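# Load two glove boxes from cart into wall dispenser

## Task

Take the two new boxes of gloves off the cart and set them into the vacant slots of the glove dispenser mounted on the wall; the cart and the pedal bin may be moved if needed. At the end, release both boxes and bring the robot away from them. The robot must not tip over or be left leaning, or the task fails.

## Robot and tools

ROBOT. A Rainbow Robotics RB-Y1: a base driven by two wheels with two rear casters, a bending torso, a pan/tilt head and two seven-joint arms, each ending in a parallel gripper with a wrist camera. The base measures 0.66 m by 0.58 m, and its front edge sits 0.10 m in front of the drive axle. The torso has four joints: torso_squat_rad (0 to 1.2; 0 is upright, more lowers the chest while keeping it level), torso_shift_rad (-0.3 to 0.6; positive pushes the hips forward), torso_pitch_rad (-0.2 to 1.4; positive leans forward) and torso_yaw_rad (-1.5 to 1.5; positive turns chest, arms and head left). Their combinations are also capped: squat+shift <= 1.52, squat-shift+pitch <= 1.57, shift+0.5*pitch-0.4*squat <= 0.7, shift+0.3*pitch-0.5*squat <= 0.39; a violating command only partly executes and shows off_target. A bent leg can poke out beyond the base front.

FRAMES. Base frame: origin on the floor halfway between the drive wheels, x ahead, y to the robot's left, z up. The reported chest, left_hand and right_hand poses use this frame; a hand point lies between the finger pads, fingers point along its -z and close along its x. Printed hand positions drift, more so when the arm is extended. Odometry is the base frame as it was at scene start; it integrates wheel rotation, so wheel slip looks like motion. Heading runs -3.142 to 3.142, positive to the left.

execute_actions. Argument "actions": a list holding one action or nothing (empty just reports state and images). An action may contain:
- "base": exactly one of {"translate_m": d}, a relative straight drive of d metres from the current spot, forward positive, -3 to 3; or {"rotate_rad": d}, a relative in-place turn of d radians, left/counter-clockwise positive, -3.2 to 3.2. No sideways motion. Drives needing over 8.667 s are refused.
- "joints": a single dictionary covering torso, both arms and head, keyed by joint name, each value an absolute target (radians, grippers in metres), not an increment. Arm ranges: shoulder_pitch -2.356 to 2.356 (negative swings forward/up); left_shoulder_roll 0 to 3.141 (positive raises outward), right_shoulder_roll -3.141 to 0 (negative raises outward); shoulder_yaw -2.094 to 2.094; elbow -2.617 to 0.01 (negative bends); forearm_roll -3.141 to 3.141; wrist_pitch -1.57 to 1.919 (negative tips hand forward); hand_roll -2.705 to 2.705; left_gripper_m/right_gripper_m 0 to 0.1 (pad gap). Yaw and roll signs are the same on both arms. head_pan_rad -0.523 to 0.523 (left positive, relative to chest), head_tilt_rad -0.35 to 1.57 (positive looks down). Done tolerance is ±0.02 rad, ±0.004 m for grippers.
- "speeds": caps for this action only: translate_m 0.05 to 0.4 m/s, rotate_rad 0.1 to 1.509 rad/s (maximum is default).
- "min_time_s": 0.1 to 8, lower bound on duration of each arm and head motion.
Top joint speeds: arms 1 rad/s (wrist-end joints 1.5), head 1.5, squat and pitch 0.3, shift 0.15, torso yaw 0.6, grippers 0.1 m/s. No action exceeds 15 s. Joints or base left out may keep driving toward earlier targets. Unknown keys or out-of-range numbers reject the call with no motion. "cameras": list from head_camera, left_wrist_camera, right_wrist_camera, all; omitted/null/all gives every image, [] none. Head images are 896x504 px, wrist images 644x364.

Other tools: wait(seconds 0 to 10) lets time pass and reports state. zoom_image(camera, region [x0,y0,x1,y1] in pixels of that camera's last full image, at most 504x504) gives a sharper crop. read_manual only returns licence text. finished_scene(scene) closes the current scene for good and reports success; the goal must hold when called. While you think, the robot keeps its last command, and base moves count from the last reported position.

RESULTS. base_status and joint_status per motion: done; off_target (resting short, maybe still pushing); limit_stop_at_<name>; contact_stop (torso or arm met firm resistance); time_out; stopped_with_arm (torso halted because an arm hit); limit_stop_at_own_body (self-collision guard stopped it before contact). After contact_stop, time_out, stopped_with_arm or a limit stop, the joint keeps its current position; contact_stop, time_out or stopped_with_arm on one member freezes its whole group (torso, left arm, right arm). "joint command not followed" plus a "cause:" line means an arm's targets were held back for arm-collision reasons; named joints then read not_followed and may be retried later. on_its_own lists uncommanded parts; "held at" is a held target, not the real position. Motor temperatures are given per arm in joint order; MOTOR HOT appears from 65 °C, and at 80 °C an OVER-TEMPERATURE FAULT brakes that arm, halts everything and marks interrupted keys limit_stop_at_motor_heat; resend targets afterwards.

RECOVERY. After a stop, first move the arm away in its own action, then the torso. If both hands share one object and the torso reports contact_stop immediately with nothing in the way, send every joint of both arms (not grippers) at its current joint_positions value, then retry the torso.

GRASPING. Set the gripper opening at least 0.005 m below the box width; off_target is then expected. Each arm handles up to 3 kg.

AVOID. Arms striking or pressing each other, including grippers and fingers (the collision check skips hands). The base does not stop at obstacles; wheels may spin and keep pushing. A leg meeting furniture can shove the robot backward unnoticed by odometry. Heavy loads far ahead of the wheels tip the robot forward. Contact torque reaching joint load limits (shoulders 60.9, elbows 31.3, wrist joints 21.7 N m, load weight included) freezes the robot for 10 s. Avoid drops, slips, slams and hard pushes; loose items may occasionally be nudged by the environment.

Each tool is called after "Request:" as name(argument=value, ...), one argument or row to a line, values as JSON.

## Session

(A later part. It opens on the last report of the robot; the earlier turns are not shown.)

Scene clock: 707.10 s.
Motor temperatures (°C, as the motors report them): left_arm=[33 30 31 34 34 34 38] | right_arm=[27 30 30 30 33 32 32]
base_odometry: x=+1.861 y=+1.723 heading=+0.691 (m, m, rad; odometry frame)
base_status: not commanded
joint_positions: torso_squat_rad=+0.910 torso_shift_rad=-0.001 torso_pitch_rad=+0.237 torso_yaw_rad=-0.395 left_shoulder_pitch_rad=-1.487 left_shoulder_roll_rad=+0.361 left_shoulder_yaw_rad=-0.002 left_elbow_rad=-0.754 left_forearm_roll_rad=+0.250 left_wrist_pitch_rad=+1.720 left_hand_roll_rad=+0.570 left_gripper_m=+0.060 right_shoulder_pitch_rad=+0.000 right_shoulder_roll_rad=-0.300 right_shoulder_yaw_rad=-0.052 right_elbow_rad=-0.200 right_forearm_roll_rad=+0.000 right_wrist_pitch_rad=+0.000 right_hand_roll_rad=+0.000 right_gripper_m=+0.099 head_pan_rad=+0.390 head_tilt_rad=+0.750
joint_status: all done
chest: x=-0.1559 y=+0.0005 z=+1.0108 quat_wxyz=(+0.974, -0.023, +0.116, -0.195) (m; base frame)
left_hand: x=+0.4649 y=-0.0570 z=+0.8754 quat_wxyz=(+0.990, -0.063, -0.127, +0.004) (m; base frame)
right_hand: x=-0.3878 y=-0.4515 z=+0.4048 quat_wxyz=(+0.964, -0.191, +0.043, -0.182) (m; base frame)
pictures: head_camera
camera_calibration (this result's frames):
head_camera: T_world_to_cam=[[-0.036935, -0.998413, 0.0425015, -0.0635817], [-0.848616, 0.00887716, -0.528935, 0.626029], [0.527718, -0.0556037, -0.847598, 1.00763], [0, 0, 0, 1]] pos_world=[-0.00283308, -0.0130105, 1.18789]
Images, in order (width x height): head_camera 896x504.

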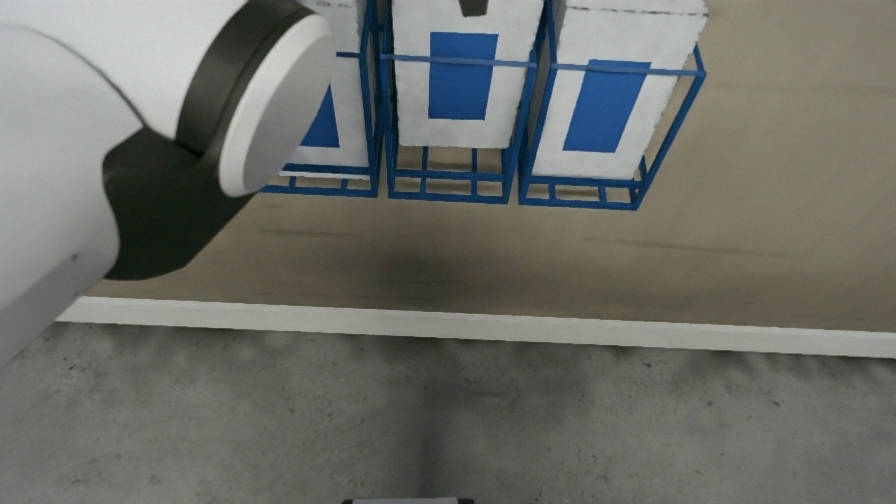

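Request:
execute_actions(
  actions=[
    {"joints":{"left_gripper_m":0.1}},
  ],
  cameras=[],
)

Request:
execute_actions(
  actions=[
    {"joints":{"torso_squat_rad":0.5,"head_tilt_rad":0.6,"head_pan_rad":0.39}},
  ],
  cameras=[],
)

Request:
execute_actions(
  actions=[
    {"base":{"translate_m":-0.6},"joints":{"head_tilt_rad":0.4,"left_shoulder_pitch_rad":0,"left_elbow_rad":-0.2,"left_wrist_pitch_rad":0,"left_forearm_roll_rad":0,"left_hand_roll_rad":0}},
  ],
  cameras=["head_camera"],
)

Scene clock: 716.40 s.
Motor temperatures (°C, as the motors report them): left_arm=[32 30 31 33 34 34 38] | right_arm=[27 30 30 30 33 32 32]
base_odometry: x=+1.861 y=+1.723 heading=+0.691 (m, m, rad; odometry frame)
base_status: not commanded
joint_positions: torso_squat_rad=+0.910 torso_shift_rad=+0.000 torso_pitch_rad=+0.239 torso_yaw_rad=-0.395 left_shoulder_pitch_rad=-1.481 left_shoulder_roll_rad=+0.360 left_shoulder_yaw_rad=-0.002 left_elbow_rad=-0.750 left_forearm_roll_rad=+0.250 left_wrist_pitch_rad=+1.720 left_hand_roll_rad=+0.570 left_gripper_m=+0.100 right_shoulder_pitch_rad=+0.000 right_shoulder_roll_rad=-0.300 right_shoulder_yaw_rad=-0.052 right_elbow_rad=-0.200 right_forearm_roll_rad=+0.000 right_wrist_pitch_rad=+0.000 right_hand_roll_rad=+0.000 right_gripper_m=+0.099 head_pan_rad=+0.390 head_tilt_rad=+0.750
joint_status: all done
chest: x=-0.1547 y=+0.0005 z=+1.0107 quat_wxyz=(+0.974, -0.024, +0.117, -0.195) (m; base frame)
left_hand: x=+0.4648 y=-0.0554 z=+0.8692 quat_wxyz=(+0.991, -0.061, -0.121, +0.005) (m; base frame)
right_hand: x=-0.3882 y=-0.4515 z=+0.4053 quat_wxyz=(+0.963, -0.192, +0.045, -0.182) (m; base frame)
pictures: none
No camera images: the call's "cameras" was empty. Leave "cameras" out to get every camera's image.

Scene clock: 718.63 s.
Motor temperatures (°C, as the motors report them): left_arm=[32 30 31 33 34 34 38] | right_arm=[27 30 30 30 33 32 32]
base_odometry: x=+1.861 y=+1.723 heading=+0.691 (m, m, rad; odometry frame)
base_status: not commanded
joint_positions: torso_squat_rad=+0.500 torso_shift_rad=+0.000 torso_pitch_rad=+0.240 torso_yaw_rad=-0.395 left_shoulder_pitch_rad=-1.480 left_shoulder_roll_rad=+0.360 left_shoulder_yaw_rad=-0.002 left_elbow_rad=-0.750 left_forearm_roll_rad=+0.250 left_wrist_pitch_rad=+1.720 left_hand_roll_rad=+0.570 left_gripper_m=+0.100 right_shoulder_pitch_rad=+0.000 right_shoulder_roll_rad=-0.300 right_shoulder_yaw_rad=-0.052 right_elbow_rad=-0.200 right_forearm_roll_rad=+0.000 right_wrist_pitch_rad=+0.000 right_hand_roll_rad=+0.000 right_gripper_m=+0.099 head_pan_rad=+0.390 head_tilt_rad=+0.600
joint_status: all done
chest: x=-0.1545 y=+0.0007 z=+1.1953 quat_wxyz=(+0.973, -0.024, +0.117, -0.195) (m; base frame)
left_hand: x=+0.4648 y=-0.0552 z=+1.0533 quat_wxyz=(+0.991, -0.061, -0.121, +0.005) (m; base frame)
right_hand: x=-0.3883 y=-0.4513 z=+0.5901 quat_wxyz=(+0.963, -0.192, +0.045, -0.182) (m; base frame)
pictures: none
No camera images: the call's "cameras" was empty. Leave "cameras" out to get every camera's image.

Scene clock: 729.20 s.
Motor temperatures (°C, as the motors report them): left_arm=[32 30 31 33 34 34 38] | right_arm=[27 30 30 30 33 32 32]
TORQUE FAULT: left_elbow_rad reached its load limit. The robot stopped for 10 seconds, dropped its targets and accepts commands again. The stop added 8.3 s to the call and to motion_time.
base_odometry: x=+1.800 y=+1.672 heading=+0.692 (m, m, rad; odometry frame)
base_status: translate_m torque_fault (by the wheels' count: -0.079 of -0.600)
joint_positions: torso_squat_rad=+0.500 torso_shift_rad=+0.000 torso_pitch_rad=+0.240 torso_yaw_rad=-0.395 left_shoulder_pitch_rad=-1.117 left_shoulder_roll_rad=+0.364 left_shoulder_yaw_rad=-0.002 left_elbow_rad=-0.599 left_forearm_roll_rad=+0.176 left_wrist_pitch_rad=+1.257 left_hand_roll_rad=+0.406 left_gripper_m=+0.100 right_shoulder_pitch_rad=+0.000 right_shoulder_roll_rad=-0.300 right_shoulder_yaw_rad=-0.052 right_elbow_rad=-0.200 right_forearm_roll_rad=+0.000 right_wrist_pitch_rad=+0.000 right_hand_roll_rad=+0.000 right_gripper_m=+0.099 head_pan_rad=+0.390 head_tilt_rad=+0.400
joint_status: left_shoulder_pitch_rad torque_fault (moved +0.364 of +1.480); left_elbow_rad torque_fault (moved +0.152 of +0.550); left_forearm_roll_rad torque_fault (moved -0.074 of -0.250); left_wrist_pitch_rad torque_fault (moved -0.464 of -1.720); left_hand_roll_rad torque_fault (moved -0.164 of -0.570); the others done
on_its_own: left_shoulder_pitch_rad is held at -1.116, not at your +0.000, since a torque_fault; left_elbow_rad is held at -0.598, not at your -0.200, since a torque_fault; left_forearm_roll_rad is held at +0.176, not at your +0.000, since a torque_fault; left_wrist_pitch_rad is held at +1.257, not at your +0.000, since a torque_fault; left_hand_roll_rad is held at +0.406, not at your +0.000, since a torque_fault
chest: x=-0.1546 y=+0.0006 z=+1.1954 quat_wxyz=(+0.974, -0.024, +0.117, -0.195) (m; base frame)
left_hand: x=+0.4640 y=+0.0315 z=+0.8354 quat_wxyz=(+0.992, -0.010, -0.124, -0.021) (m; base frame)
right_hand: x=-0.3885 y=-0.4513 z=+0.5901 quat_wxyz=(+0.963, -0.192, +0.045, -0.182) (m; base frame)
pictures: head_camera
camera_calibration (this result's frames):
head_camera: T_world_to_cam=[[-0.0489882, -0.998374, 0.0291627, -0.0537834], [-0.618077, 0.00736618, -0.786083, 1.10141], [0.78459, -0.0565336, -0.617432, 0.866614], [0, 0, 0, 1]] pos_world=[-0.00181356, -0.0128163, 1.40245]
Images, in order (width x height): head_camera 896x504.

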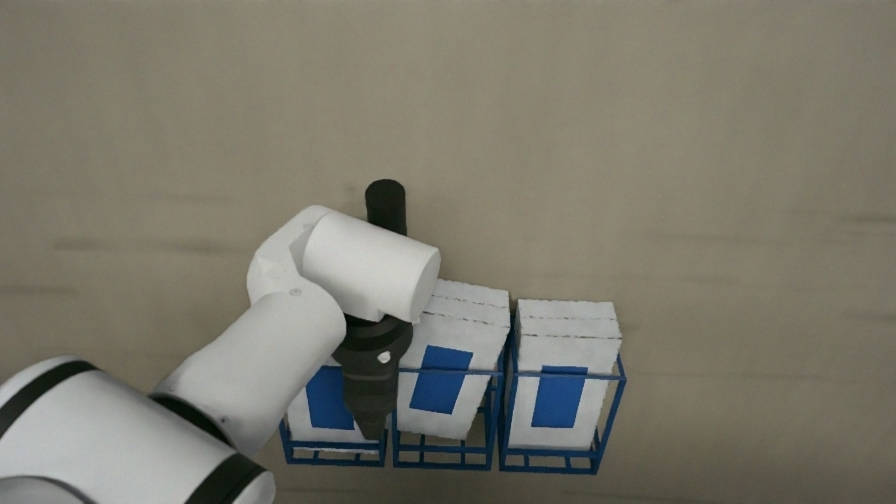

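Careless. Rise first, then back off.

Request:
execute_actions(
  actions=[
    {"joints":{"torso_squat_rad":0.1}},
  ],
  cameras=[],
)

Request:
execute_actions(
  actions=[
    {"base":{"translate_m":-0.3},"joints":{"head_tilt_rad":0.6}},
  ],
  cameras=["head_camera"],
)

Scene clock: 734.83 s.
Motor temperatures (°C, as the motors report them): left_arm=[31 30 31 33 34 34 38] | right_arm=[27 30 30 30 33 32 32]
base_odometry: x=+1.800 y=+1.672 heading=+0.692 (m, m, rad; odometry frame)
base_status: not commanded
joint_positions: torso_squat_rad=+0.100 torso_shift_rad=+0.000 torso_pitch_rad=+0.240 torso_yaw_rad=-0.395 left_shoulder_pitch_rad=-1.117 left_shoulder_roll_rad=+0.364 left_shoulder_yaw_rad=-0.002 left_elbow_rad=-0.599 left_forearm_roll_rad=+0.176 left_wrist_pitch_rad=+1.257 left_hand_roll_rad=+0.406 left_gripper_m=+0.100 right_shoulder_pitch_rad=+0.000 right_shoulder_roll_rad=-0.300 right_shoulder_yaw_rad=-0.052 right_elbow_rad=-0.200 right_forearm_roll_rad=+0.000 right_wrist_pitch_rad=+0.000 right_hand_roll_rad=+0.000 right_gripper_m=+0.099 head_pan_rad=+0.390 head_tilt_rad=+0.400
joint_status: all done
on_its_own: left_shoulder_pitch_rad is held at -1.116, not at your +0.000, since a torque_fault; left_elbow_rad is held at -0.598, not at your -0.200, since a torque_fault; left_forearm_roll_rad is held at +0.176, not at your +0.000, since a torque_fault; left_wrist_pitch_rad is held at +1.257, not at your +0.000, since a torque_fault; left_hand_roll_rad is held at +0.406, not at your +0.000, since a torque_fault
chest: x=-0.1545 y=+0.0007 z=+1.2776 quat_wxyz=(+0.973, -0.024, +0.117, -0.195) (m; base frame)
left_hand: x=+0.4639 y=+0.0316 z=+0.9175 quat_wxyz=(+0.992, -0.010, -0.124, -0.021) (m; base frame)
right_hand: x=-0.3885 y=-0.4512 z=+0.6723 quat_wxyz=(+0.963, -0.192, +0.045, -0.182) (m; base frame)
pictures: none
No camera images: the call's "cameras" was empty. Leave "cameras" out to get every camera's image.

Scene clock: 737.47 s.
Motor temperatures (°C, as the motors report them): left_arm=[31 30 31 33 34 34 38] | right_arm=[27 30 30 30 33 32 32]
base_odometry: x=+1.569 y=+1.481 heading=+0.689 (m, m, rad; odometry frame)
base_status: done
joint_positions: torso_squat_rad=+0.100 torso_shift_rad=+0.000 torso_pitch_rad=+0.240 torso_yaw_rad=-0.395 left_shoulder_pitch_rad=-1.117 left_shoulder_roll_rad=+0.364 left_shoulder_yaw_rad=-0.002 left_elbow_rad=-0.598 left_forearm_roll_rad=+0.176 left_wrist_pitch_rad=+1.257 left_hand_roll_rad=+0.406 left_gripper_m=+0.100 right_shoulder_pitch_rad=+0.000 right_shoulder_roll_rad=-0.300 right_shoulder_yaw_rad=-0.052 right_elbow_rad=-0.200 right_forearm_roll_rad=+0.000 right_wrist_pitch_rad=+0.000 right_hand_roll_rad=+0.000 right_gripper_m=+0.099 head_pan_rad=+0.390 head_tilt_rad=+0.600
joint_status: all done
on_its_own: left_shoulder_pitch_rad is held at -1.116, not at your +0.000, since a torque_fault; left_elbow_rad is held at -0.598, not at your -0.200, since a torque_fault; left_forearm_roll_rad is held at +0.176, not at your +0.000, since a torque_fault; left_wrist_pitch_rad is held at +1.257, not at your +0.000, since a torque_fault; left_hand_roll_rad is held at +0.406, not at your +0.000, since a torque_fault
chest: x=-0.1546 y=+0.0007 z=+1.2776 quat_wxyz=(+0.974, -0.024, +0.117, -0.195) (m; base frame)
left_hand: x=+0.4638 y=+0.0316 z=+0.9175 quat_wxyz=(+0.992, -0.010, -0.124, -0.021) (m; base frame)
right_hand: x=-0.3883 y=-0.4513 z=+0.6722 quat_wxyz=(+0.963, -0.192, +0.045, -0.182) (m; base frame)
pictures: head_camera
camera_calibration (this result's frames):
head_camera: T_world_to_cam=[[-0.0426201, -0.998393, 0.0373539, -0.0675656], [-0.761871, 0.00829114, -0.647676, 0.950395], [0.646325, -0.0560629, -0.761, 1.11596], [0, 0, 0, 1]] pos_world=[-0.0000738373, -0.0127729, 1.46732]
Images, in order (width x height): head_camera 896x504.

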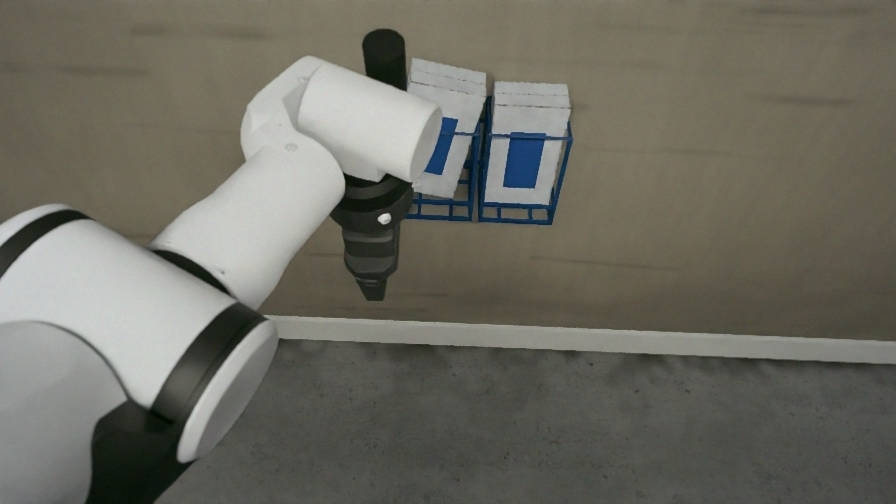

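Request:
execute_actions(
  actions=[
    {"joints":{"left_shoulder_pitch_rad":-1.48,"left_shoulder_roll_rad":0.36,"left_shoulder_yaw_rad":0,"left_elbow_rad":-0.75,"left_forearm_roll_rad":0.25,"left_wrist_pitch_rad":1.72,"left_hand_roll_rad":0.57,"head_tilt_rad":0.65,"head_pan_rad":0.39}},
  ],
  cameras=["head_camera"],
)

Request:
zoom_image(
  camera="head_camera",
  region=[250, 0, 650, 300],
)

Scene clock: 744.40 s.
Motor temperatures (°C, as the motors report them): left_arm=[31 30 31 33 34 34 38] | right_arm=[27 30 30 30 33 32 32]
base_odometry: x=+1.569 y=+1.481 heading=+0.689 (m, m, rad; odometry frame)
base_status: not commanded
joint_positions: torso_squat_rad=+0.100 torso_shift_rad=+0.000 torso_pitch_rad=+0.240 torso_yaw_rad=-0.395 left_shoulder_pitch_rad=-1.481 left_shoulder_roll_rad=+0.360 left_shoulder_yaw_rad=+0.000 left_elbow_rad=-0.750 left_forearm_roll_rad=+0.250 left_wrist_pitch_rad=+1.720 left_hand_roll_rad=+0.570 left_gripper_m=+0.100 right_shoulder_pitch_rad=+0.000 right_shoulder_roll_rad=-0.300 right_shoulder_yaw_rad=-0.052 right_elbow_rad=-0.200 right_forearm_roll_rad=+0.000 right_wrist_pitch_rad=+0.000 right_hand_roll_rad=+0.000 right_gripper_m=+0.099 head_pan_rad=+0.390 head_tilt_rad=+0.650
joint_status: all done
chest: x=-0.1546 y=+0.0007 z=+1.2776 quat_wxyz=(+0.974, -0.024, +0.117, -0.195) (m; base frame)
left_hand: x=+0.4648 y=-0.0553 z=+1.1360 quat_wxyz=(+0.991, -0.062, -0.121, +0.005) (m; base frame)
right_hand: x=-0.3882 y=-0.4513 z=+0.6722 quat_wxyz=(+0.963, -0.192, +0.045, -0.182) (m; base frame)
pictures: head_camera
camera_calibration (this result's frames):
head_camera: T_world_to_cam=[[-0.0407799, -0.9984, 0.0391796, -0.0700883], [-0.79329, 0.00851196, -0.608785, 0.890599], [0.607477, -0.0559069, -0.792367, 1.15859], [0, 0, 0, 1]] pos_world=[-0.000169596, -0.0127839, 1.46295]
Images, in order (width x height): head_camera 896x504.

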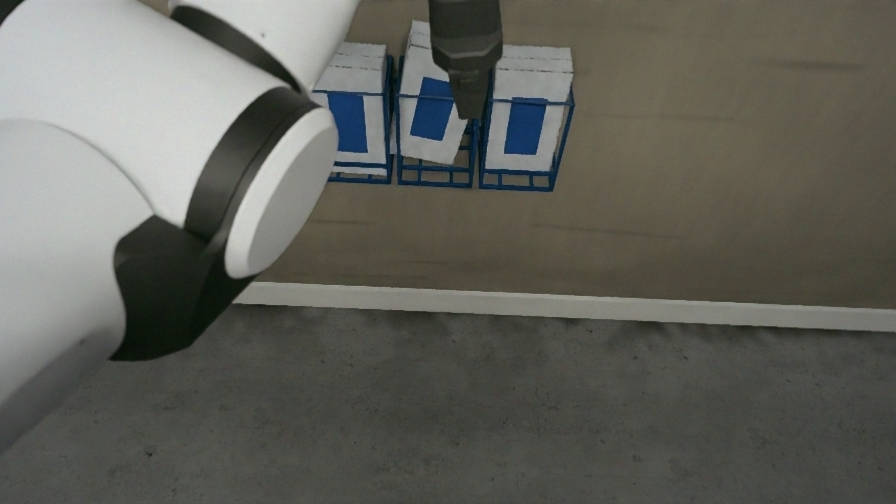

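Region (250, 0, 650, 300) of head_camera's 896x504 image, scaled by 1.260, with more detail than that image has; it fills the top 378 rows of this view, and the rest is white.

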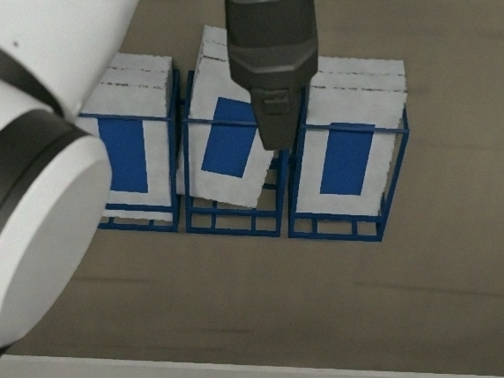

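Request:
execute_actions(
  actions=[
    {"base":{"translate_m":0.379},"speeds":{"translate_m":0.2},"joints":{"torso_yaw_rad":-0.42,"left_hand_roll_rad":0.6,"head_pan_rad":0.42}},
  ],
  cameras=[],
)

Request:
execute_actions(
  actions=[
    {"joints":{"torso_squat_rad":0.7,"head_tilt_rad":0.7}},
  ],
  cameras=["head_camera","left_wrist_camera"],
)

Scene clock: 759.37 s.
Motor temperatures (°C, as the motors report them): left_arm=[32 30 31 33 34 34 38] | right_arm=[27 30 30 30 33 32 32]
base_odometry: x=+1.861 y=+1.722 heading=+0.688 (m, m, rad; odometry frame)
base_status: done
joint_positions: torso_squat_rad=+0.100 torso_shift_rad=+0.000 torso_pitch_rad=+0.240 torso_yaw_rad=-0.420 left_shoulder_pitch_rad=-1.481 left_shoulder_roll_rad=+0.360 left_shoulder_yaw_rad=+0.000 left_elbow_rad=-0.750 left_forearm_roll_rad=+0.250 left_wrist_pitch_rad=+1.720 left_hand_roll_rad=+0.600 left_gripper_m=+0.100 right_shoulder_pitch_rad=+0.000 right_shoulder_roll_rad=-0.300 right_shoulder_yaw_rad=-0.052 right_elbow_rad=-0.200 right_forearm_roll_rad=+0.000 right_wrist_pitch_rad=+0.000 right_hand_roll_rad=+0.000 right_gripper_m=+0.099 head_pan_rad=+0.420 head_tilt_rad=+0.650
joint_status: all done
chest: x=-0.1545 y=+0.0007 z=+1.2776 quat_wxyz=(+0.971, -0.025, +0.117, -0.207) (m; base frame)
left_hand: x=+0.4633 y=-0.0712 z=+1.1361 quat_wxyz=(+0.991, -0.068, -0.119, +0.008) (m; base frame)
right_hand: x=-0.3992 y=-0.4491 z=+0.6749 quat_wxyz=(+0.961, -0.194, +0.047, -0.194) (m; base frame)
pictures: none
No camera images: the call's "cameras" was empty. Leave "cameras" out to get every camera's image.

Scene clock: 762.27 s.
Motor temperatures (°C, as the motors report them): left_arm=[32 30 31 33 34 34 38] | right_arm=[27 30 30 30 33 32 32]
base_odometry: x=+1.861 y=+1.722 heading=+0.688 (m, m, rad; odometry frame)
base_status: not commanded
joint_positions: torso_squat_rad=+0.700 torso_shift_rad=+0.000 torso_pitch_rad=+0.240 torso_yaw_rad=-0.420 left_shoulder_pitch_rad=-1.481 left_shoulder_roll_rad=+0.360 left_shoulder_yaw_rad=+0.000 left_elbow_rad=-0.750 left_forearm_roll_rad=+0.250 left_wrist_pitch_rad=+1.720 left_hand_roll_rad=+0.600 left_gripper_m=+0.100 right_shoulder_pitch_rad=+0.000 right_shoulder_roll_rad=-0.300 right_shoulder_yaw_rad=-0.052 right_elbow_rad=-0.200 right_forearm_roll_rad=+0.000 right_wrist_pitch_rad=+0.000 right_hand_roll_rad=+0.000 right_gripper_m=+0.099 head_pan_rad=+0.420 head_tilt_rad=+0.700
joint_status: all done
chest: x=-0.1546 y=+0.0006 z=+1.1165 quat_wxyz=(+0.971, -0.025, +0.117, -0.207) (m; base frame)
left_hand: x=+0.4632 y=-0.0713 z=+0.9752 quat_wxyz=(+0.991, -0.068, -0.119, +0.008) (m; base frame)
right_hand: x=-0.3992 y=-0.4492 z=+0.5138 quat_wxyz=(+0.961, -0.194, +0.046, -0.194) (m; base frame)
pictures: head_camera, left_wrist_camera
camera_calibration (this result's frames):
head_camera: T_world_to_cam=[[-0.034028, -0.99863, 0.0397456, -0.0645834], [-0.822721, 0.00541087, -0.568419, 0.73704], [0.567425, -0.0520417, -0.821779, 1.06603], [0, 0, 0, 1]] pos_world=[-0.000714171, -0.0130047, 1.29756]
left_wrist_camera: T_world_to_cam=[[0.969051, 0.025531, 0.245535, -0.686347], [-0.170027, -0.652071, 0.738846, -0.663241], [0.17897, -0.757728, -0.62755, 0.565072], [0, 0, 0, 1]] pos_world=[0.451206, 0.0132135, 1.01317]
Images, in order (width x height): head_camera 896x504, left_wrist_camera 644x364.

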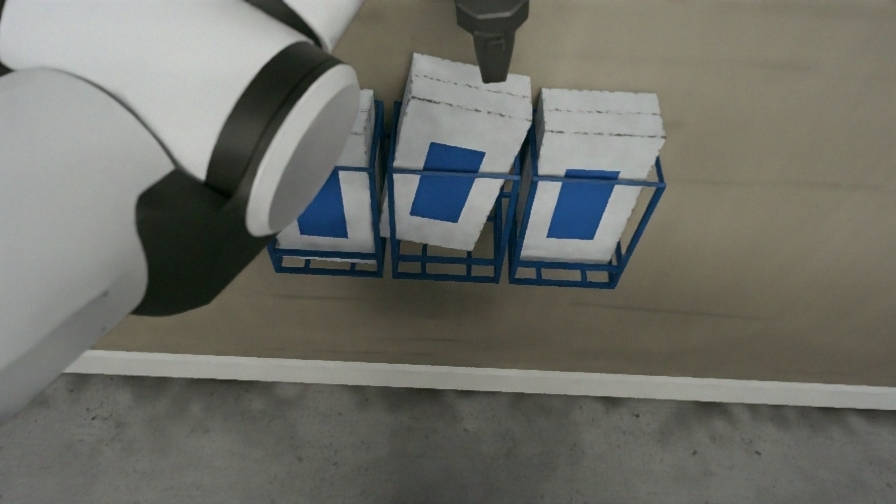

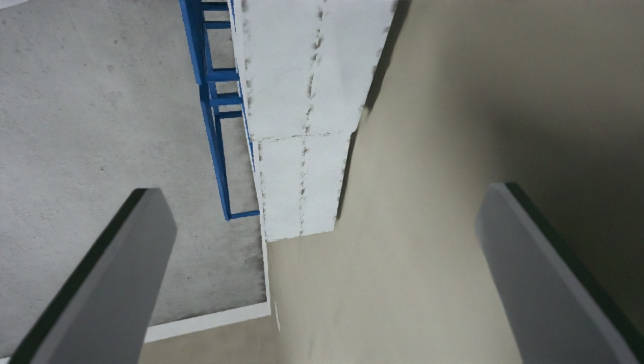

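Request:
execute_actions(
  actions=[
    {"joints":{"torso_squat_rad":0.88}},
  ],
  cameras=[],
)

Request:
execute_actions(
  actions=[
    {"joints":{"left_gripper_m":0.04}},
  ],
  cameras=[],
)

Request:
execute_actions(
  actions=[
    {"joints":{"torso_squat_rad":0.78}},
  ],
  cameras=[],
)

Request:
execute_actions(
  actions=[
    {"joints":{"torso_yaw_rad":-0.385,"left_hand_roll_rad":0.56}},
  ],
  cameras=["head_camera"],
)

Scene clock: 770.53 s.
Motor temperatures (°C, as the motors report them): left_arm=[32 30 31 33 34 34 38] | right_arm=[27 30 30 30 33 32 32]
base_odometry: x=+1.861 y=+1.722 heading=+0.688 (m, m, rad; odometry frame)
base_status: not commanded
joint_positions: torso_squat_rad=+0.880 torso_shift_rad=+0.000 torso_pitch_rad=+0.240 torso_yaw_rad=-0.420 left_shoulder_pitch_rad=-1.480 left_shoulder_roll_rad=+0.360 left_shoulder_yaw_rad=+0.000 left_elbow_rad=-0.750 left_forearm_roll_rad=+0.250 left_wrist_pitch_rad=+1.720 left_hand_roll_rad=+0.600 left_gripper_m=+0.100 right_shoulder_pitch_rad=+0.000 right_shoulder_roll_rad=-0.300 right_shoulder_yaw_rad=-0.052 right_elbow_rad=-0.200 right_forearm_roll_rad=+0.000 right_wrist_pitch_rad=+0.000 right_hand_roll_rad=+0.000 right_gripper_m=+0.099 head_pan_rad=+0.420 head_tilt_rad=+0.700
joint_status: all done
chest: x=-0.1546 y=+0.0005 z=+1.0271 quat_wxyz=(+0.971, -0.025, +0.117, -0.207) (m; base frame)
left_hand: x=+0.4632 y=-0.0714 z=+0.8857 quat_wxyz=(+0.991, -0.068, -0.119, +0.008) (m; base frame)
right_hand: x=-0.3992 y=-0.4493 z=+0.4244 quat_wxyz=(+0.961, -0.194, +0.046, -0.194) (m; base frame)
pictures: none
No camera images: the call's "cameras" was empty. Leave "cameras" out to get every camera's image.

Scene clock: 771.63 s.
Motor temperatures (°C, as the motors report them): left_arm=[32 30 31 33 34 34 38] | right_arm=[27 30 30 30 33 32 32]
base_odometry: x=+1.861 y=+1.722 heading=+0.688 (m, m, rad; odometry frame)
base_status: not commanded
joint_positions: torso_squat_rad=+0.880 torso_shift_rad=+0.000 torso_pitch_rad=+0.240 torso_yaw_rad=-0.420 left_shoulder_pitch_rad=-1.480 left_shoulder_roll_rad=+0.360 left_shoulder_yaw_rad=+0.000 left_elbow_rad=-0.750 left_forearm_roll_rad=+0.250 left_wrist_pitch_rad=+1.720 left_hand_roll_rad=+0.600 left_gripper_m=+0.040 right_shoulder_pitch_rad=+0.000 right_shoulder_roll_rad=-0.300 right_shoulder_yaw_rad=-0.052 right_elbow_rad=-0.200 right_forearm_roll_rad=+0.000 right_wrist_pitch_rad=+0.000 right_hand_roll_rad=+0.000 right_gripper_m=+0.099 head_pan_rad=+0.420 head_tilt_rad=+0.700
joint_status: all done
chest: x=-0.1546 y=+0.0005 z=+1.0271 quat_wxyz=(+0.971, -0.025, +0.117, -0.207) (m; base frame)
left_hand: x=+0.4632 y=-0.0714 z=+0.8857 quat_wxyz=(+0.991, -0.068, -0.119, +0.008) (m; base frame)
right_hand: x=-0.3992 y=-0.4493 z=+0.4244 quat_wxyz=(+0.961, -0.194, +0.046, -0.194) (m; base frame)
pictures: none
No camera images: the call's "cameras" was empty. Leave "cameras" out to get every camera's image.

Scene clock: 772.73 s.
Motor temperatures (°C, as the motors report them): left_arm=[32 30 31 33 34 34 38] | right_arm=[27 30 30 30 33 32 32]
base_odometry: x=+1.861 y=+1.722 heading=+0.688 (m, m, rad; odometry frame)
base_status: not commanded
joint_positions: torso_squat_rad=+0.780 torso_shift_rad=+0.000 torso_pitch_rad=+0.240 torso_yaw_rad=-0.420 left_shoulder_pitch_rad=-1.481 left_shoulder_roll_rad=+0.360 left_shoulder_yaw_rad=+0.000 left_elbow_rad=-0.750 left_forearm_roll_rad=+0.250 left_wrist_pitch_rad=+1.720 left_hand_roll_rad=+0.600 left_gripper_m=+0.040 right_shoulder_pitch_rad=+0.000 right_shoulder_roll_rad=-0.300 right_shoulder_yaw_rad=-0.052 right_elbow_rad=-0.200 right_forearm_roll_rad=+0.000 right_wrist_pitch_rad=+0.000 right_hand_roll_rad=+0.000 right_gripper_m=+0.099 head_pan_rad=+0.420 head_tilt_rad=+0.700
joint_status: all done
chest: x=-0.1545 y=+0.0005 z=+1.0787 quat_wxyz=(+0.971, -0.025, +0.117, -0.207) (m; base frame)
left_hand: x=+0.4633 y=-0.0714 z=+0.9371 quat_wxyz=(+0.991, -0.068, -0.119, +0.008) (m; base frame)
right_hand: x=-0.3992 y=-0.4493 z=+0.4761 quat_wxyz=(+0.961, -0.194, +0.047, -0.193) (m; base frame)
pictures: none
No camera images: the call's "cameras" was empty. Leave "cameras" out to get every camera's image.

Scene clock: 773.37 s.
Motor temperatures (°C, as the motors report them): left_arm=[32 30 31 33 34 34 38] | right_arm=[27 30 30 30 33 32 32]
base_odometry: x=+1.861 y=+1.722 heading=+0.688 (m, m, rad; odometry frame)
base_status: not commanded
joint_positions: torso_squat_rad=+0.780 torso_shift_rad=+0.000 torso_pitch_rad=+0.240 torso_yaw_rad=-0.385 left_shoulder_pitch_rad=-1.481 left_shoulder_roll_rad=+0.360 left_shoulder_yaw_rad=+0.000 left_elbow_rad=-0.750 left_forearm_roll_rad=+0.250 left_wrist_pitch_rad=+1.720 left_hand_roll_rad=+0.560 left_gripper_m=+0.040 right_shoulder_pitch_rad=+0.000 right_shoulder_roll_rad=-0.300 right_shoulder_yaw_rad=-0.052 right_elbow_rad=-0.200 right_forearm_roll_rad=+0.000 right_wrist_pitch_rad=+0.000 right_hand_roll_rad=+0.000 right_gripper_m=+0.099 head_pan_rad=+0.420 head_tilt_rad=+0.700
joint_status: all done
chest: x=-0.1545 y=+0.0005 z=+1.0787 quat_wxyz=(+0.974, -0.023, +0.117, -0.190) (m; base frame)
left_hand: x=+0.4654 y=-0.0491 z=+0.9366 quat_wxyz=(+0.991, -0.060, -0.121, +0.005) (m; base frame)
right_hand: x=-0.3838 y=-0.4523 z=+0.4723 quat_wxyz=(+0.965, -0.191, +0.044, -0.177) (m; base frame)
pictures: head_camera
camera_calibration (this result's frames):
head_camera: T_world_to_cam=[[-0.0000629416, -0.999505, 0.0314523, -0.0489173], [-0.8227, -0.0178281, -0.568196, 0.715447], [0.568475, -0.0259116, -0.822292, 1.03559], [0, 0, 0, 1]] pos_world=[-0.000111696, -0.00930432, 1.25961]
Images, in order (width x height): head_camera 896x504.

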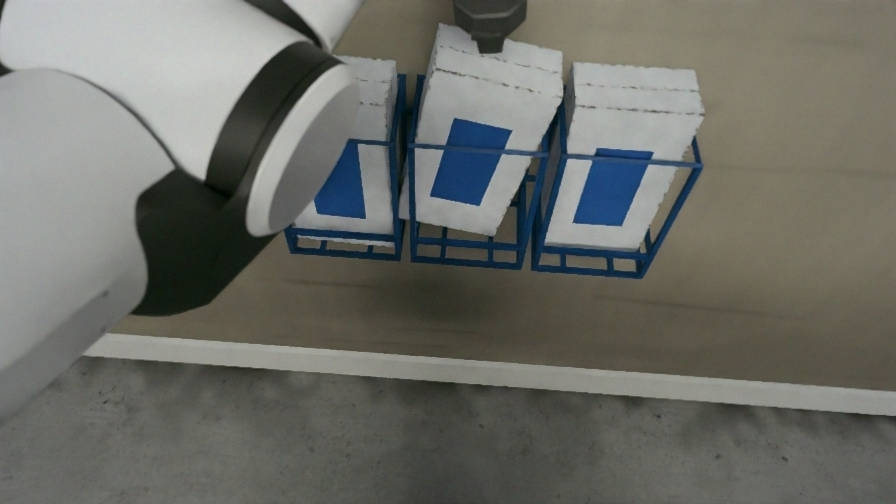

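Request:
execute_actions(
  actions=[
    {"joints":{"left_gripper_m":0.1,"torso_yaw_rad":-0.4,"left_hand_roll_rad":0.58}},
  ],
  cameras=[],
)

Request:
execute_actions(
  actions=[
    {"joints":{"torso_squat_rad":0.92}},
  ],
  cameras=[],
)

Request:
execute_actions(
  actions=[
    {"joints":{"left_gripper_m":0.04}},
  ],
  cameras=[],
)

Request:
execute_actions(
  actions=[
    {"joints":{"torso_squat_rad":0.8}},
  ],
  cameras=["head_camera"],
)

Scene clock: 783.00 s.
Motor temperatures (°C, as the motors report them): left_arm=[32 30 31 33 34 34 38] | right_arm=[27 30 30 30 33 32 32]
base_odometry: x=+1.861 y=+1.722 heading=+0.688 (m, m, rad; odometry frame)
base_status: not commanded
joint_positions: torso_squat_rad=+0.780 torso_shift_rad=+0.000 torso_pitch_rad=+0.240 torso_yaw_rad=-0.400 left_shoulder_pitch_rad=-1.481 left_shoulder_roll_rad=+0.360 left_shoulder_yaw_rad=+0.000 left_elbow_rad=-0.750 left_forearm_roll_rad=+0.250 left_wrist_pitch_rad=+1.720 left_hand_roll_rad=+0.580 left_gripper_m=+0.100 right_shoulder_pitch_rad=+0.000 right_shoulder_roll_rad=-0.300 right_shoulder_yaw_rad=-0.052 right_elbow_rad=-0.200 right_forearm_roll_rad=+0.000 right_wrist_pitch_rad=+0.000 right_hand_roll_rad=+0.000 right_gripper_m=+0.099 head_pan_rad=+0.420 head_tilt_rad=+0.700
joint_status: all done
chest: x=-0.1545 y=+0.0005 z=+1.0787 quat_wxyz=(+0.973, -0.024, +0.117, -0.197) (m; base frame)
left_hand: x=+0.4646 y=-0.0587 z=+0.9368 quat_wxyz=(+0.991, -0.063, -0.120, +0.008) (m; base frame)
right_hand: x=-0.3904 y=-0.4511 z=+0.4739 quat_wxyz=(+0.963, -0.192, +0.045, -0.184) (m; base frame)
pictures: none
No camera images: the call's "cameras" was empty. Leave "cameras" out to get every camera's image.

Scene clock: 784.27 s.
Motor temperatures (°C, as the motors report them): left_arm=[32 30 31 33 34 34 38] | right_arm=[27 30 30 30 33 32 32]
base_odometry: x=+1.861 y=+1.722 heading=+0.688 (m, m, rad; odometry frame)
base_status: not commanded
joint_positions: torso_squat_rad=+0.920 torso_shift_rad=+0.000 torso_pitch_rad=+0.240 torso_yaw_rad=-0.400 left_shoulder_pitch_rad=-1.480 left_shoulder_roll_rad=+0.360 left_shoulder_yaw_rad=+0.000 left_elbow_rad=-0.750 left_forearm_roll_rad=+0.250 left_wrist_pitch_rad=+1.720 left_hand_roll_rad=+0.580 left_gripper_m=+0.100 right_shoulder_pitch_rad=+0.000 right_shoulder_roll_rad=-0.300 right_shoulder_yaw_rad=-0.052 right_elbow_rad=-0.200 right_forearm_roll_rad=+0.000 right_wrist_pitch_rad=+0.000 right_hand_roll_rad=+0.000 right_gripper_m=+0.099 head_pan_rad=+0.420 head_tilt_rad=+0.700
joint_status: all done
chest: x=-0.1546 y=+0.0005 z=+1.0052 quat_wxyz=(+0.973, -0.024, +0.117, -0.197) (m; base frame)
left_hand: x=+0.4645 y=-0.0587 z=+0.8635 quat_wxyz=(+0.991, -0.063, -0.120, +0.008) (m; base frame)
right_hand: x=-0.3903 y=-0.4511 z=+0.4003 quat_wxyz=(+0.963, -0.192, +0.045, -0.184) (m; base frame)
pictures: none
No camera images: the call's "cameras" was empty. Leave "cameras" out to get every camera's image.

Scene clock: 785.37 s.
Motor temperatures (°C, as the motors report them): left_arm=[32 30 31 33 34 34 38] | right_arm=[27 30 30 30 33 32 32]
base_odometry: x=+1.861 y=+1.722 heading=+0.688 (m, m, rad; odometry frame)
base_status: not commanded
joint_positions: torso_squat_rad=+0.920 torso_shift_rad=+0.000 torso_pitch_rad=+0.240 torso_yaw_rad=-0.400 left_shoulder_pitch_rad=-1.480 left_shoulder_roll_rad=+0.360 left_shoulder_yaw_rad=+0.000 left_elbow_rad=-0.750 left_forearm_roll_rad=+0.250 left_wrist_pitch_rad=+1.720 left_hand_roll_rad=+0.580 left_gripper_m=+0.061 right_shoulder_pitch_rad=+0.000 right_shoulder_roll_rad=-0.300 right_shoulder_yaw_rad=-0.052 right_elbow_rad=-0.200 right_forearm_roll_rad=+0.000 right_wrist_pitch_rad=+0.000 right_hand_roll_rad=+0.000 right_gripper_m=+0.099 head_pan_rad=+0.420 head_tilt_rad=+0.700
joint_status: left_gripper_m off_target (ended at +0.061, target +0.040)
chest: x=-0.1546 y=+0.0005 z=+1.0052 quat_wxyz=(+0.973, -0.024, +0.117, -0.197) (m; base frame)
left_hand: x=+0.4645 y=-0.0587 z=+0.8635 quat_wxyz=(+0.991, -0.063, -0.120, +0.008) (m; base frame)
right_hand: x=-0.3903 y=-0.4511 z=+0.4003 quat_wxyz=(+0.963, -0.192, +0.045, -0.184) (m; base frame)
pictures: none
No camera images: the call's "cameras" was empty. Leave "cameras" out to get every camera's image.

Scene clock: 786.53 s.
Motor temperatures (°C, as the motors report them): left_arm=[32 30 31 33 34 34 38] | right_arm=[27 30 30 30 33 32 32]
base_odometry: x=+1.861 y=+1.722 heading=+0.688 (m, m, rad; odometry frame)
base_status: not commanded
joint_positions: torso_squat_rad=+0.800 torso_shift_rad=+0.000 torso_pitch_rad=+0.240 torso_yaw_rad=-0.400 left_shoulder_pitch_rad=-1.480 left_shoulder_roll_rad=+0.360 left_shoulder_yaw_rad=+0.000 left_elbow_rad=-0.750 left_forearm_roll_rad=+0.250 left_wrist_pitch_rad=+1.720 left_hand_roll_rad=+0.580 left_gripper_m=+0.061 right_shoulder_pitch_rad=+0.000 right_shoulder_roll_rad=-0.300 right_shoulder_yaw_rad=-0.052 right_elbow_rad=-0.200 right_forearm_roll_rad=+0.000 right_wrist_pitch_rad=+0.000 right_hand_roll_rad=+0.000 right_gripper_m=+0.099 head_pan_rad=+0.420 head_tilt_rad=+0.700
joint_status: all done
chest: x=-0.1543 y=+0.0005 z=+1.0687 quat_wxyz=(+0.973, -0.024, +0.117, -0.197) (m; base frame)
left_hand: x=+0.4645 y=-0.0585 z=+0.9262 quat_wxyz=(+0.991, -0.063, -0.119, +0.008) (m; base frame)
right_hand: x=-0.3904 y=-0.4511 z=+0.4640 quat_wxyz=(+0.963, -0.192, +0.045, -0.184) (m; base frame)
pictures: head_camera
camera_calibration (this result's frames):
head_camera: T_world_to_cam=[[-0.0145688, -0.999281, 0.0350066, -0.0546521], [-0.823039, -0.00789627, -0.56793, 0.709556], [0.567798, -0.0370859, -0.822332, 1.02728], [0, 0, 0, 1]] pos_world=[-0.0000904701, -0.0109124, 1.24966]
Images, in order (width x height): head_camera 896x504.

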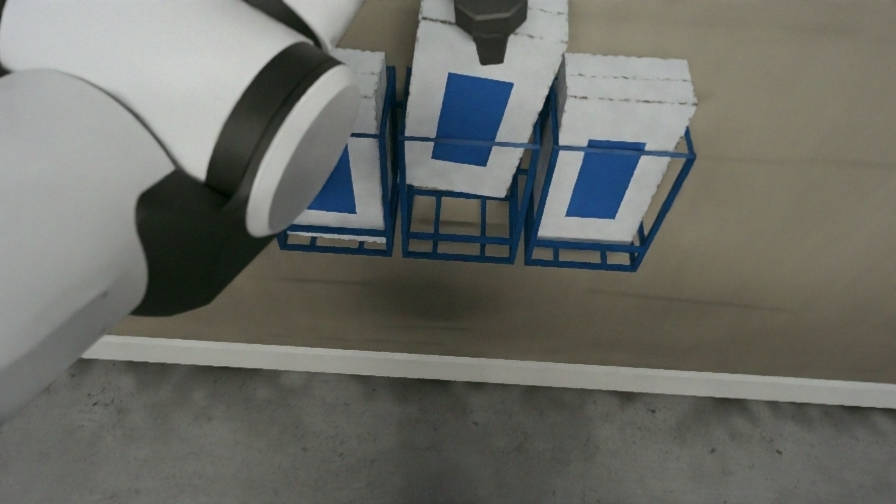

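Request:
execute_actions(
  actions=[
    {"joints":{"torso_yaw_rad":-0.38,"left_hand_roll_rad":0.56}},
  ],
  cameras=["head_camera"],
)

Request:
execute_actions(
  actions=[
    {"joints":{"torso_yaw_rad":-0.39}},
  ],
  cameras=[],
)

Request:
execute_actions(
  actions=[
    {"joints":{"torso_squat_rad":0.93}},
  ],
  cameras=["head_camera"],
)

Scene clock: 791.93 s.
Motor temperatures (°C, as the motors report them): left_arm=[32 30 31 33 34 34 38] | right_arm=[27 30 30 30 33 32 32]
base_odometry: x=+1.861 y=+1.722 heading=+0.688 (m, m, rad; odometry frame)
base_status: not commanded
joint_positions: torso_squat_rad=+0.800 torso_shift_rad=+0.000 torso_pitch_rad=+0.240 torso_yaw_rad=-0.380 left_shoulder_pitch_rad=-1.480 left_shoulder_roll_rad=+0.360 left_shoulder_yaw_rad=+0.000 left_elbow_rad=-0.750 left_forearm_roll_rad=+0.250 left_wrist_pitch_rad=+1.720 left_hand_roll_rad=+0.560 left_gripper_m=+0.061 right_shoulder_pitch_rad=+0.000 right_shoulder_roll_rad=-0.300 right_shoulder_yaw_rad=-0.052 right_elbow_rad=-0.200 right_forearm_roll_rad=+0.000 right_wrist_pitch_rad=+0.000 right_hand_roll_rad=+0.000 right_gripper_m=+0.099 head_pan_rad=+0.420 head_tilt_rad=+0.700
joint_status: all done
chest: x=-0.1543 y=+0.0005 z=+1.0687 quat_wxyz=(+0.975, -0.023, +0.118, -0.188) (m; base frame)
left_hand: x=+0.4653 y=-0.0462 z=+0.9259 quat_wxyz=(+0.991, -0.059, -0.120, +0.007) (m; base frame)
right_hand: x=-0.3817 y=-0.4527 z=+0.4619 quat_wxyz=(+0.965, -0.190, +0.044, -0.175) (m; base frame)
pictures: head_camera
camera_calibration (this result's frames):
head_camera: T_world_to_cam=[[0.0047118, -0.999531, 0.0302718, -0.0466229], [-0.822757, -0.021081, -0.568002, 0.709679], [0.568373, -0.02223, -0.82247, 1.02751], [0, 0, 0, 1]] pos_world=[0.000103606, -0.00879874, 1.24961]
Images, in order (width x height): head_camera 896x504.

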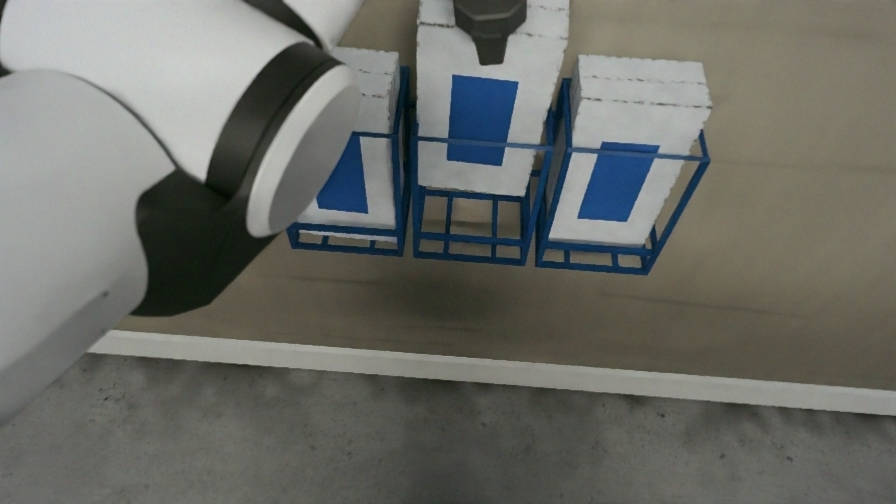

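Scene clock: 792.67 s.
Motor temperatures (°C, as the motors report them): left_arm=[32 30 31 33 34 34 38] | right_arm=[27 30 30 30 33 32 32]
base_odometry: x=+1.861 y=+1.722 heading=+0.688 (m, m, rad; odometry frame)
base_status: not commanded
joint_positions: torso_squat_rad=+0.800 torso_shift_rad=+0.000 torso_pitch_rad=+0.240 torso_yaw_rad=-0.390 left_shoulder_pitch_rad=-1.480 left_shoulder_roll_rad=+0.359 left_shoulder_yaw_rad=+0.000 left_elbow_rad=-0.750 left_forearm_roll_rad=+0.250 left_wrist_pitch_rad=+1.720 left_hand_roll_rad=+0.560 left_gripper_m=+0.061 right_shoulder_pitch_rad=+0.000 right_shoulder_roll_rad=-0.300 right_shoulder_yaw_rad=-0.052 right_elbow_rad=-0.200 right_forearm_roll_rad=+0.000 right_wrist_pitch_rad=+0.000 right_hand_roll_rad=+0.000 right_gripper_m=+0.099 head_pan_rad=+0.420 head_tilt_rad=+0.700
joint_status: all done
chest: x=-0.1543 y=+0.0005 z=+1.0687 quat_wxyz=(+0.974, -0.023, +0.118, -0.192) (m; base frame)
left_hand: x=+0.4648 y=-0.0525 z=+0.9260 quat_wxyz=(+0.991, -0.060, -0.120, +0.002) (m; base frame)
right_hand: x=-0.3860 y=-0.4519 z=+0.4630 quat_wxyz=(+0.964, -0.191, +0.045, -0.179) (m; base frame)
pictures: none
No camera images: the call's "cameras" was empty. Leave "cameras" out to get every camera's image.

Scene clock: 793.87 s.
Motor temperatures (°C, as the motors report them): left_arm=[32 30 31 33 34 34 38] | right_arm=[27 30 30 30 33 32 32]
base_odometry: x=+1.861 y=+1.722 heading=+0.688 (m, m, rad; odometry frame)
base_status: not commanded
joint_positions: torso_squat_rad=+0.930 torso_shift_rad=+0.000 torso_pitch_rad=+0.239 torso_yaw_rad=-0.390 left_shoulder_pitch_rad=-1.484 left_shoulder_roll_rad=+0.359 left_shoulder_yaw_rad=+0.000 left_elbow_rad=-0.752 left_forearm_roll_rad=+0.250 left_wrist_pitch_rad=+1.720 left_hand_roll_rad=+0.560 left_gripper_m=+0.061 right_shoulder_pitch_rad=+0.000 right_shoulder_roll_rad=-0.300 right_shoulder_yaw_rad=-0.052 right_elbow_rad=-0.200 right_forearm_roll_rad=+0.000 right_wrist_pitch_rad=+0.000 right_hand_roll_rad=+0.000 right_gripper_m=+0.099 head_pan_rad=+0.420 head_tilt_rad=+0.700
joint_status: all done
chest: x=-0.1550 y=+0.0005 z=+0.9996 quat_wxyz=(+0.974, -0.023, +0.117, -0.193) (m; base frame)
left_hand: x=+0.4650 y=-0.0538 z=+0.8606 quat_wxyz=(+0.990, -0.062, -0.124, +0.002) (m; base frame)
right_hand: x=-0.3858 y=-0.4519 z=+0.3935 quat_wxyz=(+0.964, -0.191, +0.044, -0.179) (m; base frame)
pictures: head_camera
camera_calibration (this result's frames):
head_camera: T_world_to_cam=[[-0.00505081, -0.999455, 0.0326359, -0.0484699], [-0.82207, -0.0144322, -0.569203, 0.671152], [0.569364, -0.0297039, -0.821549, 0.970268], [0, 0, 0, 1]] pos_world=[-0.000946254, -0.00993644, 1.18073]
Images, in order (width x height): head_camera 896x504.

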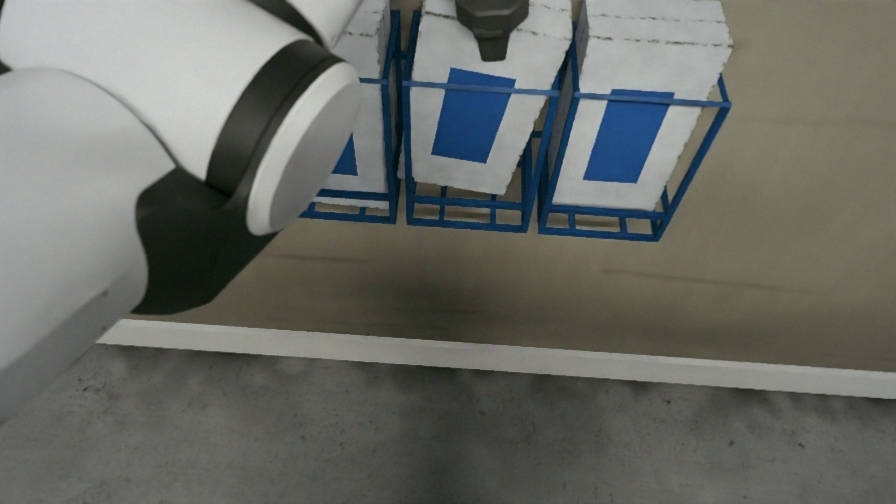

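Request:
execute_actions(
  actions=[
    {"joints":{"torso_squat_rad":0.82}},
  ],
  cameras=[],
)

Request:
execute_actions(
  actions=[
    {"joints":{"torso_yaw_rad":-0.375}},
  ],
  cameras=[],
)

Request:
execute_actions(
  actions=[
    {"joints":{"torso_yaw_rad":-0.4}},
  ],
  cameras=[],
)

Request:
execute_actions(
  actions=[
    {"joints":{"torso_squat_rad":0.87}},
  ],
  cameras=["head_camera"],
)

Request:
zoom_image(
  camera="head_camera",
  region=[340, 0, 740, 280],
)

Scene clock: 803.07 s.
Motor temperatures (°C, as the motors report them): left_arm=[31 30 31 33 34 34 38] | right_arm=[27 30 30 30 33 32 32]
base_odometry: x=+1.861 y=+1.722 heading=+0.688 (m, m, rad; odometry frame)
base_status: not commanded
joint_positions: torso_squat_rad=+0.820 torso_shift_rad=+0.000 torso_pitch_rad=+0.240 torso_yaw_rad=-0.390 left_shoulder_pitch_rad=-1.480 left_shoulder_roll_rad=+0.360 left_shoulder_yaw_rad=+0.000 left_elbow_rad=-0.750 left_forearm_roll_rad=+0.250 left_wrist_pitch_rad=+1.720 left_hand_roll_rad=+0.560 left_gripper_m=+0.061 right_shoulder_pitch_rad=+0.000 right_shoulder_roll_rad=-0.300 right_shoulder_yaw_rad=-0.052 right_elbow_rad=-0.200 right_forearm_roll_rad=+0.000 right_wrist_pitch_rad=+0.000 right_hand_roll_rad=+0.000 right_gripper_m=+0.099 head_pan_rad=+0.420 head_tilt_rad=+0.700
joint_status: all done
chest: x=-0.1543 y=+0.0005 z=+1.0586 quat_wxyz=(+0.974, -0.023, +0.118, -0.193) (m; base frame)
left_hand: x=+0.4649 y=-0.0526 z=+0.9160 quat_wxyz=(+0.991, -0.060, -0.120, +0.002) (m; base frame)
right_hand: x=-0.3861 y=-0.4519 z=+0.4528 quat_wxyz=(+0.964, -0.191, +0.045, -0.179) (m; base frame)
pictures: none
No camera images: the call's "cameras" was empty. Leave "cameras" out to get every camera's image.

Scene clock: 803.80 s.
Motor temperatures (°C, as the motors report them): left_arm=[32 30 31 33 34 34 38] | right_arm=[27 30 30 30 33 32 32]
base_odometry: x=+1.861 y=+1.722 heading=+0.688 (m, m, rad; odometry frame)
base_status: not commanded
joint_positions: torso_squat_rad=+0.820 torso_shift_rad=+0.000 torso_pitch_rad=+0.240 torso_yaw_rad=-0.375 left_shoulder_pitch_rad=-1.480 left_shoulder_roll_rad=+0.359 left_shoulder_yaw_rad=+0.000 left_elbow_rad=-0.750 left_forearm_roll_rad=+0.250 left_wrist_pitch_rad=+1.720 left_hand_roll_rad=+0.560 left_gripper_m=+0.061 right_shoulder_pitch_rad=+0.000 right_shoulder_roll_rad=-0.300 right_shoulder_yaw_rad=-0.052 right_elbow_rad=-0.200 right_forearm_roll_rad=+0.000 right_wrist_pitch_rad=+0.000 right_hand_roll_rad=+0.000 right_gripper_m=+0.099 head_pan_rad=+0.420 head_tilt_rad=+0.700
joint_status: all done
chest: x=-0.1543 y=+0.0005 z=+1.0586 quat_wxyz=(+0.975, -0.022, +0.118, -0.185) (m; base frame)
left_hand: x=+0.4655 y=-0.0432 z=+0.9158 quat_wxyz=(+0.991, -0.058, -0.121, +0.009) (m; base frame)
right_hand: x=-0.3795 y=-0.4531 z=+0.4512 quat_wxyz=(+0.966, -0.190, +0.043, -0.172) (m; base frame)
pictures: none
No camera images: the call's "cameras" was empty. Leave "cameras" out to get every camera's image.

Scene clock: 804.37 s.
Motor temperatures (°C, as the motors report them): left_arm=[32 30 31 33 34 34 38] | right_arm=[27 30 30 30 33 32 32]
base_odometry: x=+1.861 y=+1.722 heading=+0.688 (m, m, rad; odometry frame)
base_status: not commanded
joint_positions: torso_squat_rad=+0.820 torso_shift_rad=+0.000 torso_pitch_rad=+0.240 torso_yaw_rad=-0.400 left_shoulder_pitch_rad=-1.480 left_shoulder_roll_rad=+0.360 left_shoulder_yaw_rad=+0.000 left_elbow_rad=-0.750 left_forearm_roll_rad=+0.250 left_wrist_pitch_rad=+1.720 left_hand_roll_rad=+0.560 left_gripper_m=+0.061 right_shoulder_pitch_rad=+0.000 right_shoulder_roll_rad=-0.300 right_shoulder_yaw_rad=-0.052 right_elbow_rad=-0.200 right_forearm_roll_rad=+0.000 right_wrist_pitch_rad=+0.000 right_hand_roll_rad=+0.000 right_gripper_m=+0.099 head_pan_rad=+0.420 head_tilt_rad=+0.700
joint_status: all done
chest: x=-0.1544 y=+0.0005 z=+1.0586 quat_wxyz=(+0.973, -0.024, +0.117, -0.197) (m; base frame)
left_hand: x=+0.4644 y=-0.0588 z=+0.9161 quat_wxyz=(+0.991, -0.062, -0.120, -0.002) (m; base frame)
right_hand: x=-0.3904 y=-0.4511 z=+0.4539 quat_wxyz=(+0.963, -0.192, +0.045, -0.184) (m; base frame)
pictures: none
No camera images: the call's "cameras" was empty. Leave "cameras" out to get every camera's image.

Scene clock: 805.23 s.
Motor temperatures (°C, as the motors report them): left_arm=[32 30 31 33 34 34 38] | right_arm=[27 30 30 30 33 32 32]
base_odometry: x=+1.861 y=+1.722 heading=+0.688 (m, m, rad; odometry frame)
base_status: not commanded
joint_positions: torso_squat_rad=+0.870 torso_shift_rad=+0.000 torso_pitch_rad=+0.240 torso_yaw_rad=-0.400 left_shoulder_pitch_rad=-1.480 left_shoulder_roll_rad=+0.360 left_shoulder_yaw_rad=+0.000 left_elbow_rad=-0.750 left_forearm_roll_rad=+0.250 left_wrist_pitch_rad=+1.720 left_hand_roll_rad=+0.560 left_gripper_m=+0.061 right_shoulder_pitch_rad=+0.000 right_shoulder_roll_rad=-0.300 right_shoulder_yaw_rad=-0.052 right_elbow_rad=-0.200 right_forearm_roll_rad=+0.000 right_wrist_pitch_rad=+0.000 right_hand_roll_rad=+0.000 right_gripper_m=+0.099 head_pan_rad=+0.420 head_tilt_rad=+0.700
joint_status: all done
chest: x=-0.1545 y=+0.0005 z=+1.0325 quat_wxyz=(+0.973, -0.024, +0.117, -0.197) (m; base frame)
left_hand: x=+0.4643 y=-0.0587 z=+0.8900 quat_wxyz=(+0.991, -0.062, -0.120, -0.002) (m; base frame)
right_hand: x=-0.3904 y=-0.4511 z=+0.4277 quat_wxyz=(+0.963, -0.192, +0.045, -0.184) (m; base frame)
pictures: head_camera
camera_calibration (this result's frames):
head_camera: T_world_to_cam=[[-0.0146123, -0.999281, 0.0349816, -0.0534148], [-0.82285, -0.00785866, -0.568205, 0.689149], [0.568071, -0.0370874, -0.822143, 0.997386], [0, 0, 0, 1]] pos_world=[-0.000300802, -0.0109702, 1.21344]
Images, in order (width x height): head_camera 896x504.

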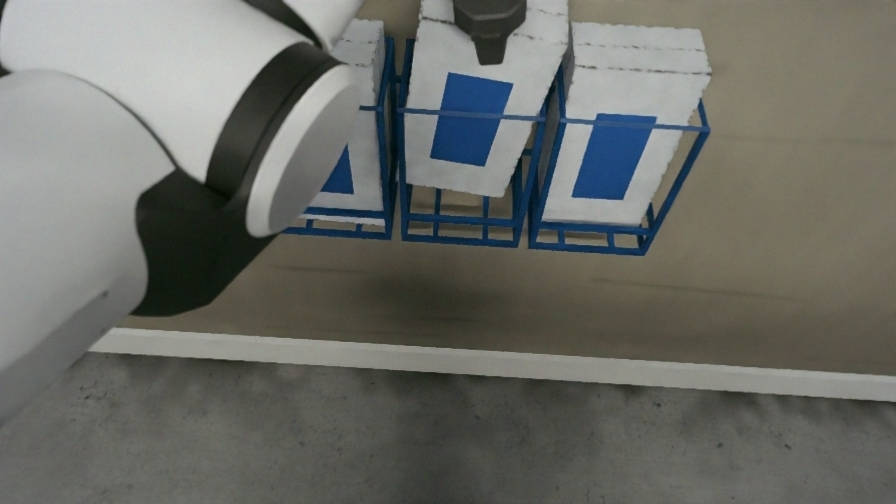

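Region (340, 0, 740, 280) of head_camera's 896x504 image, scaled by 1.260, with more detail than that image has; it fills the top 353 rows of this view, and the rest is white.

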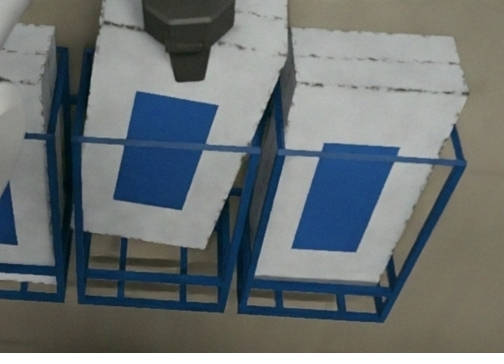

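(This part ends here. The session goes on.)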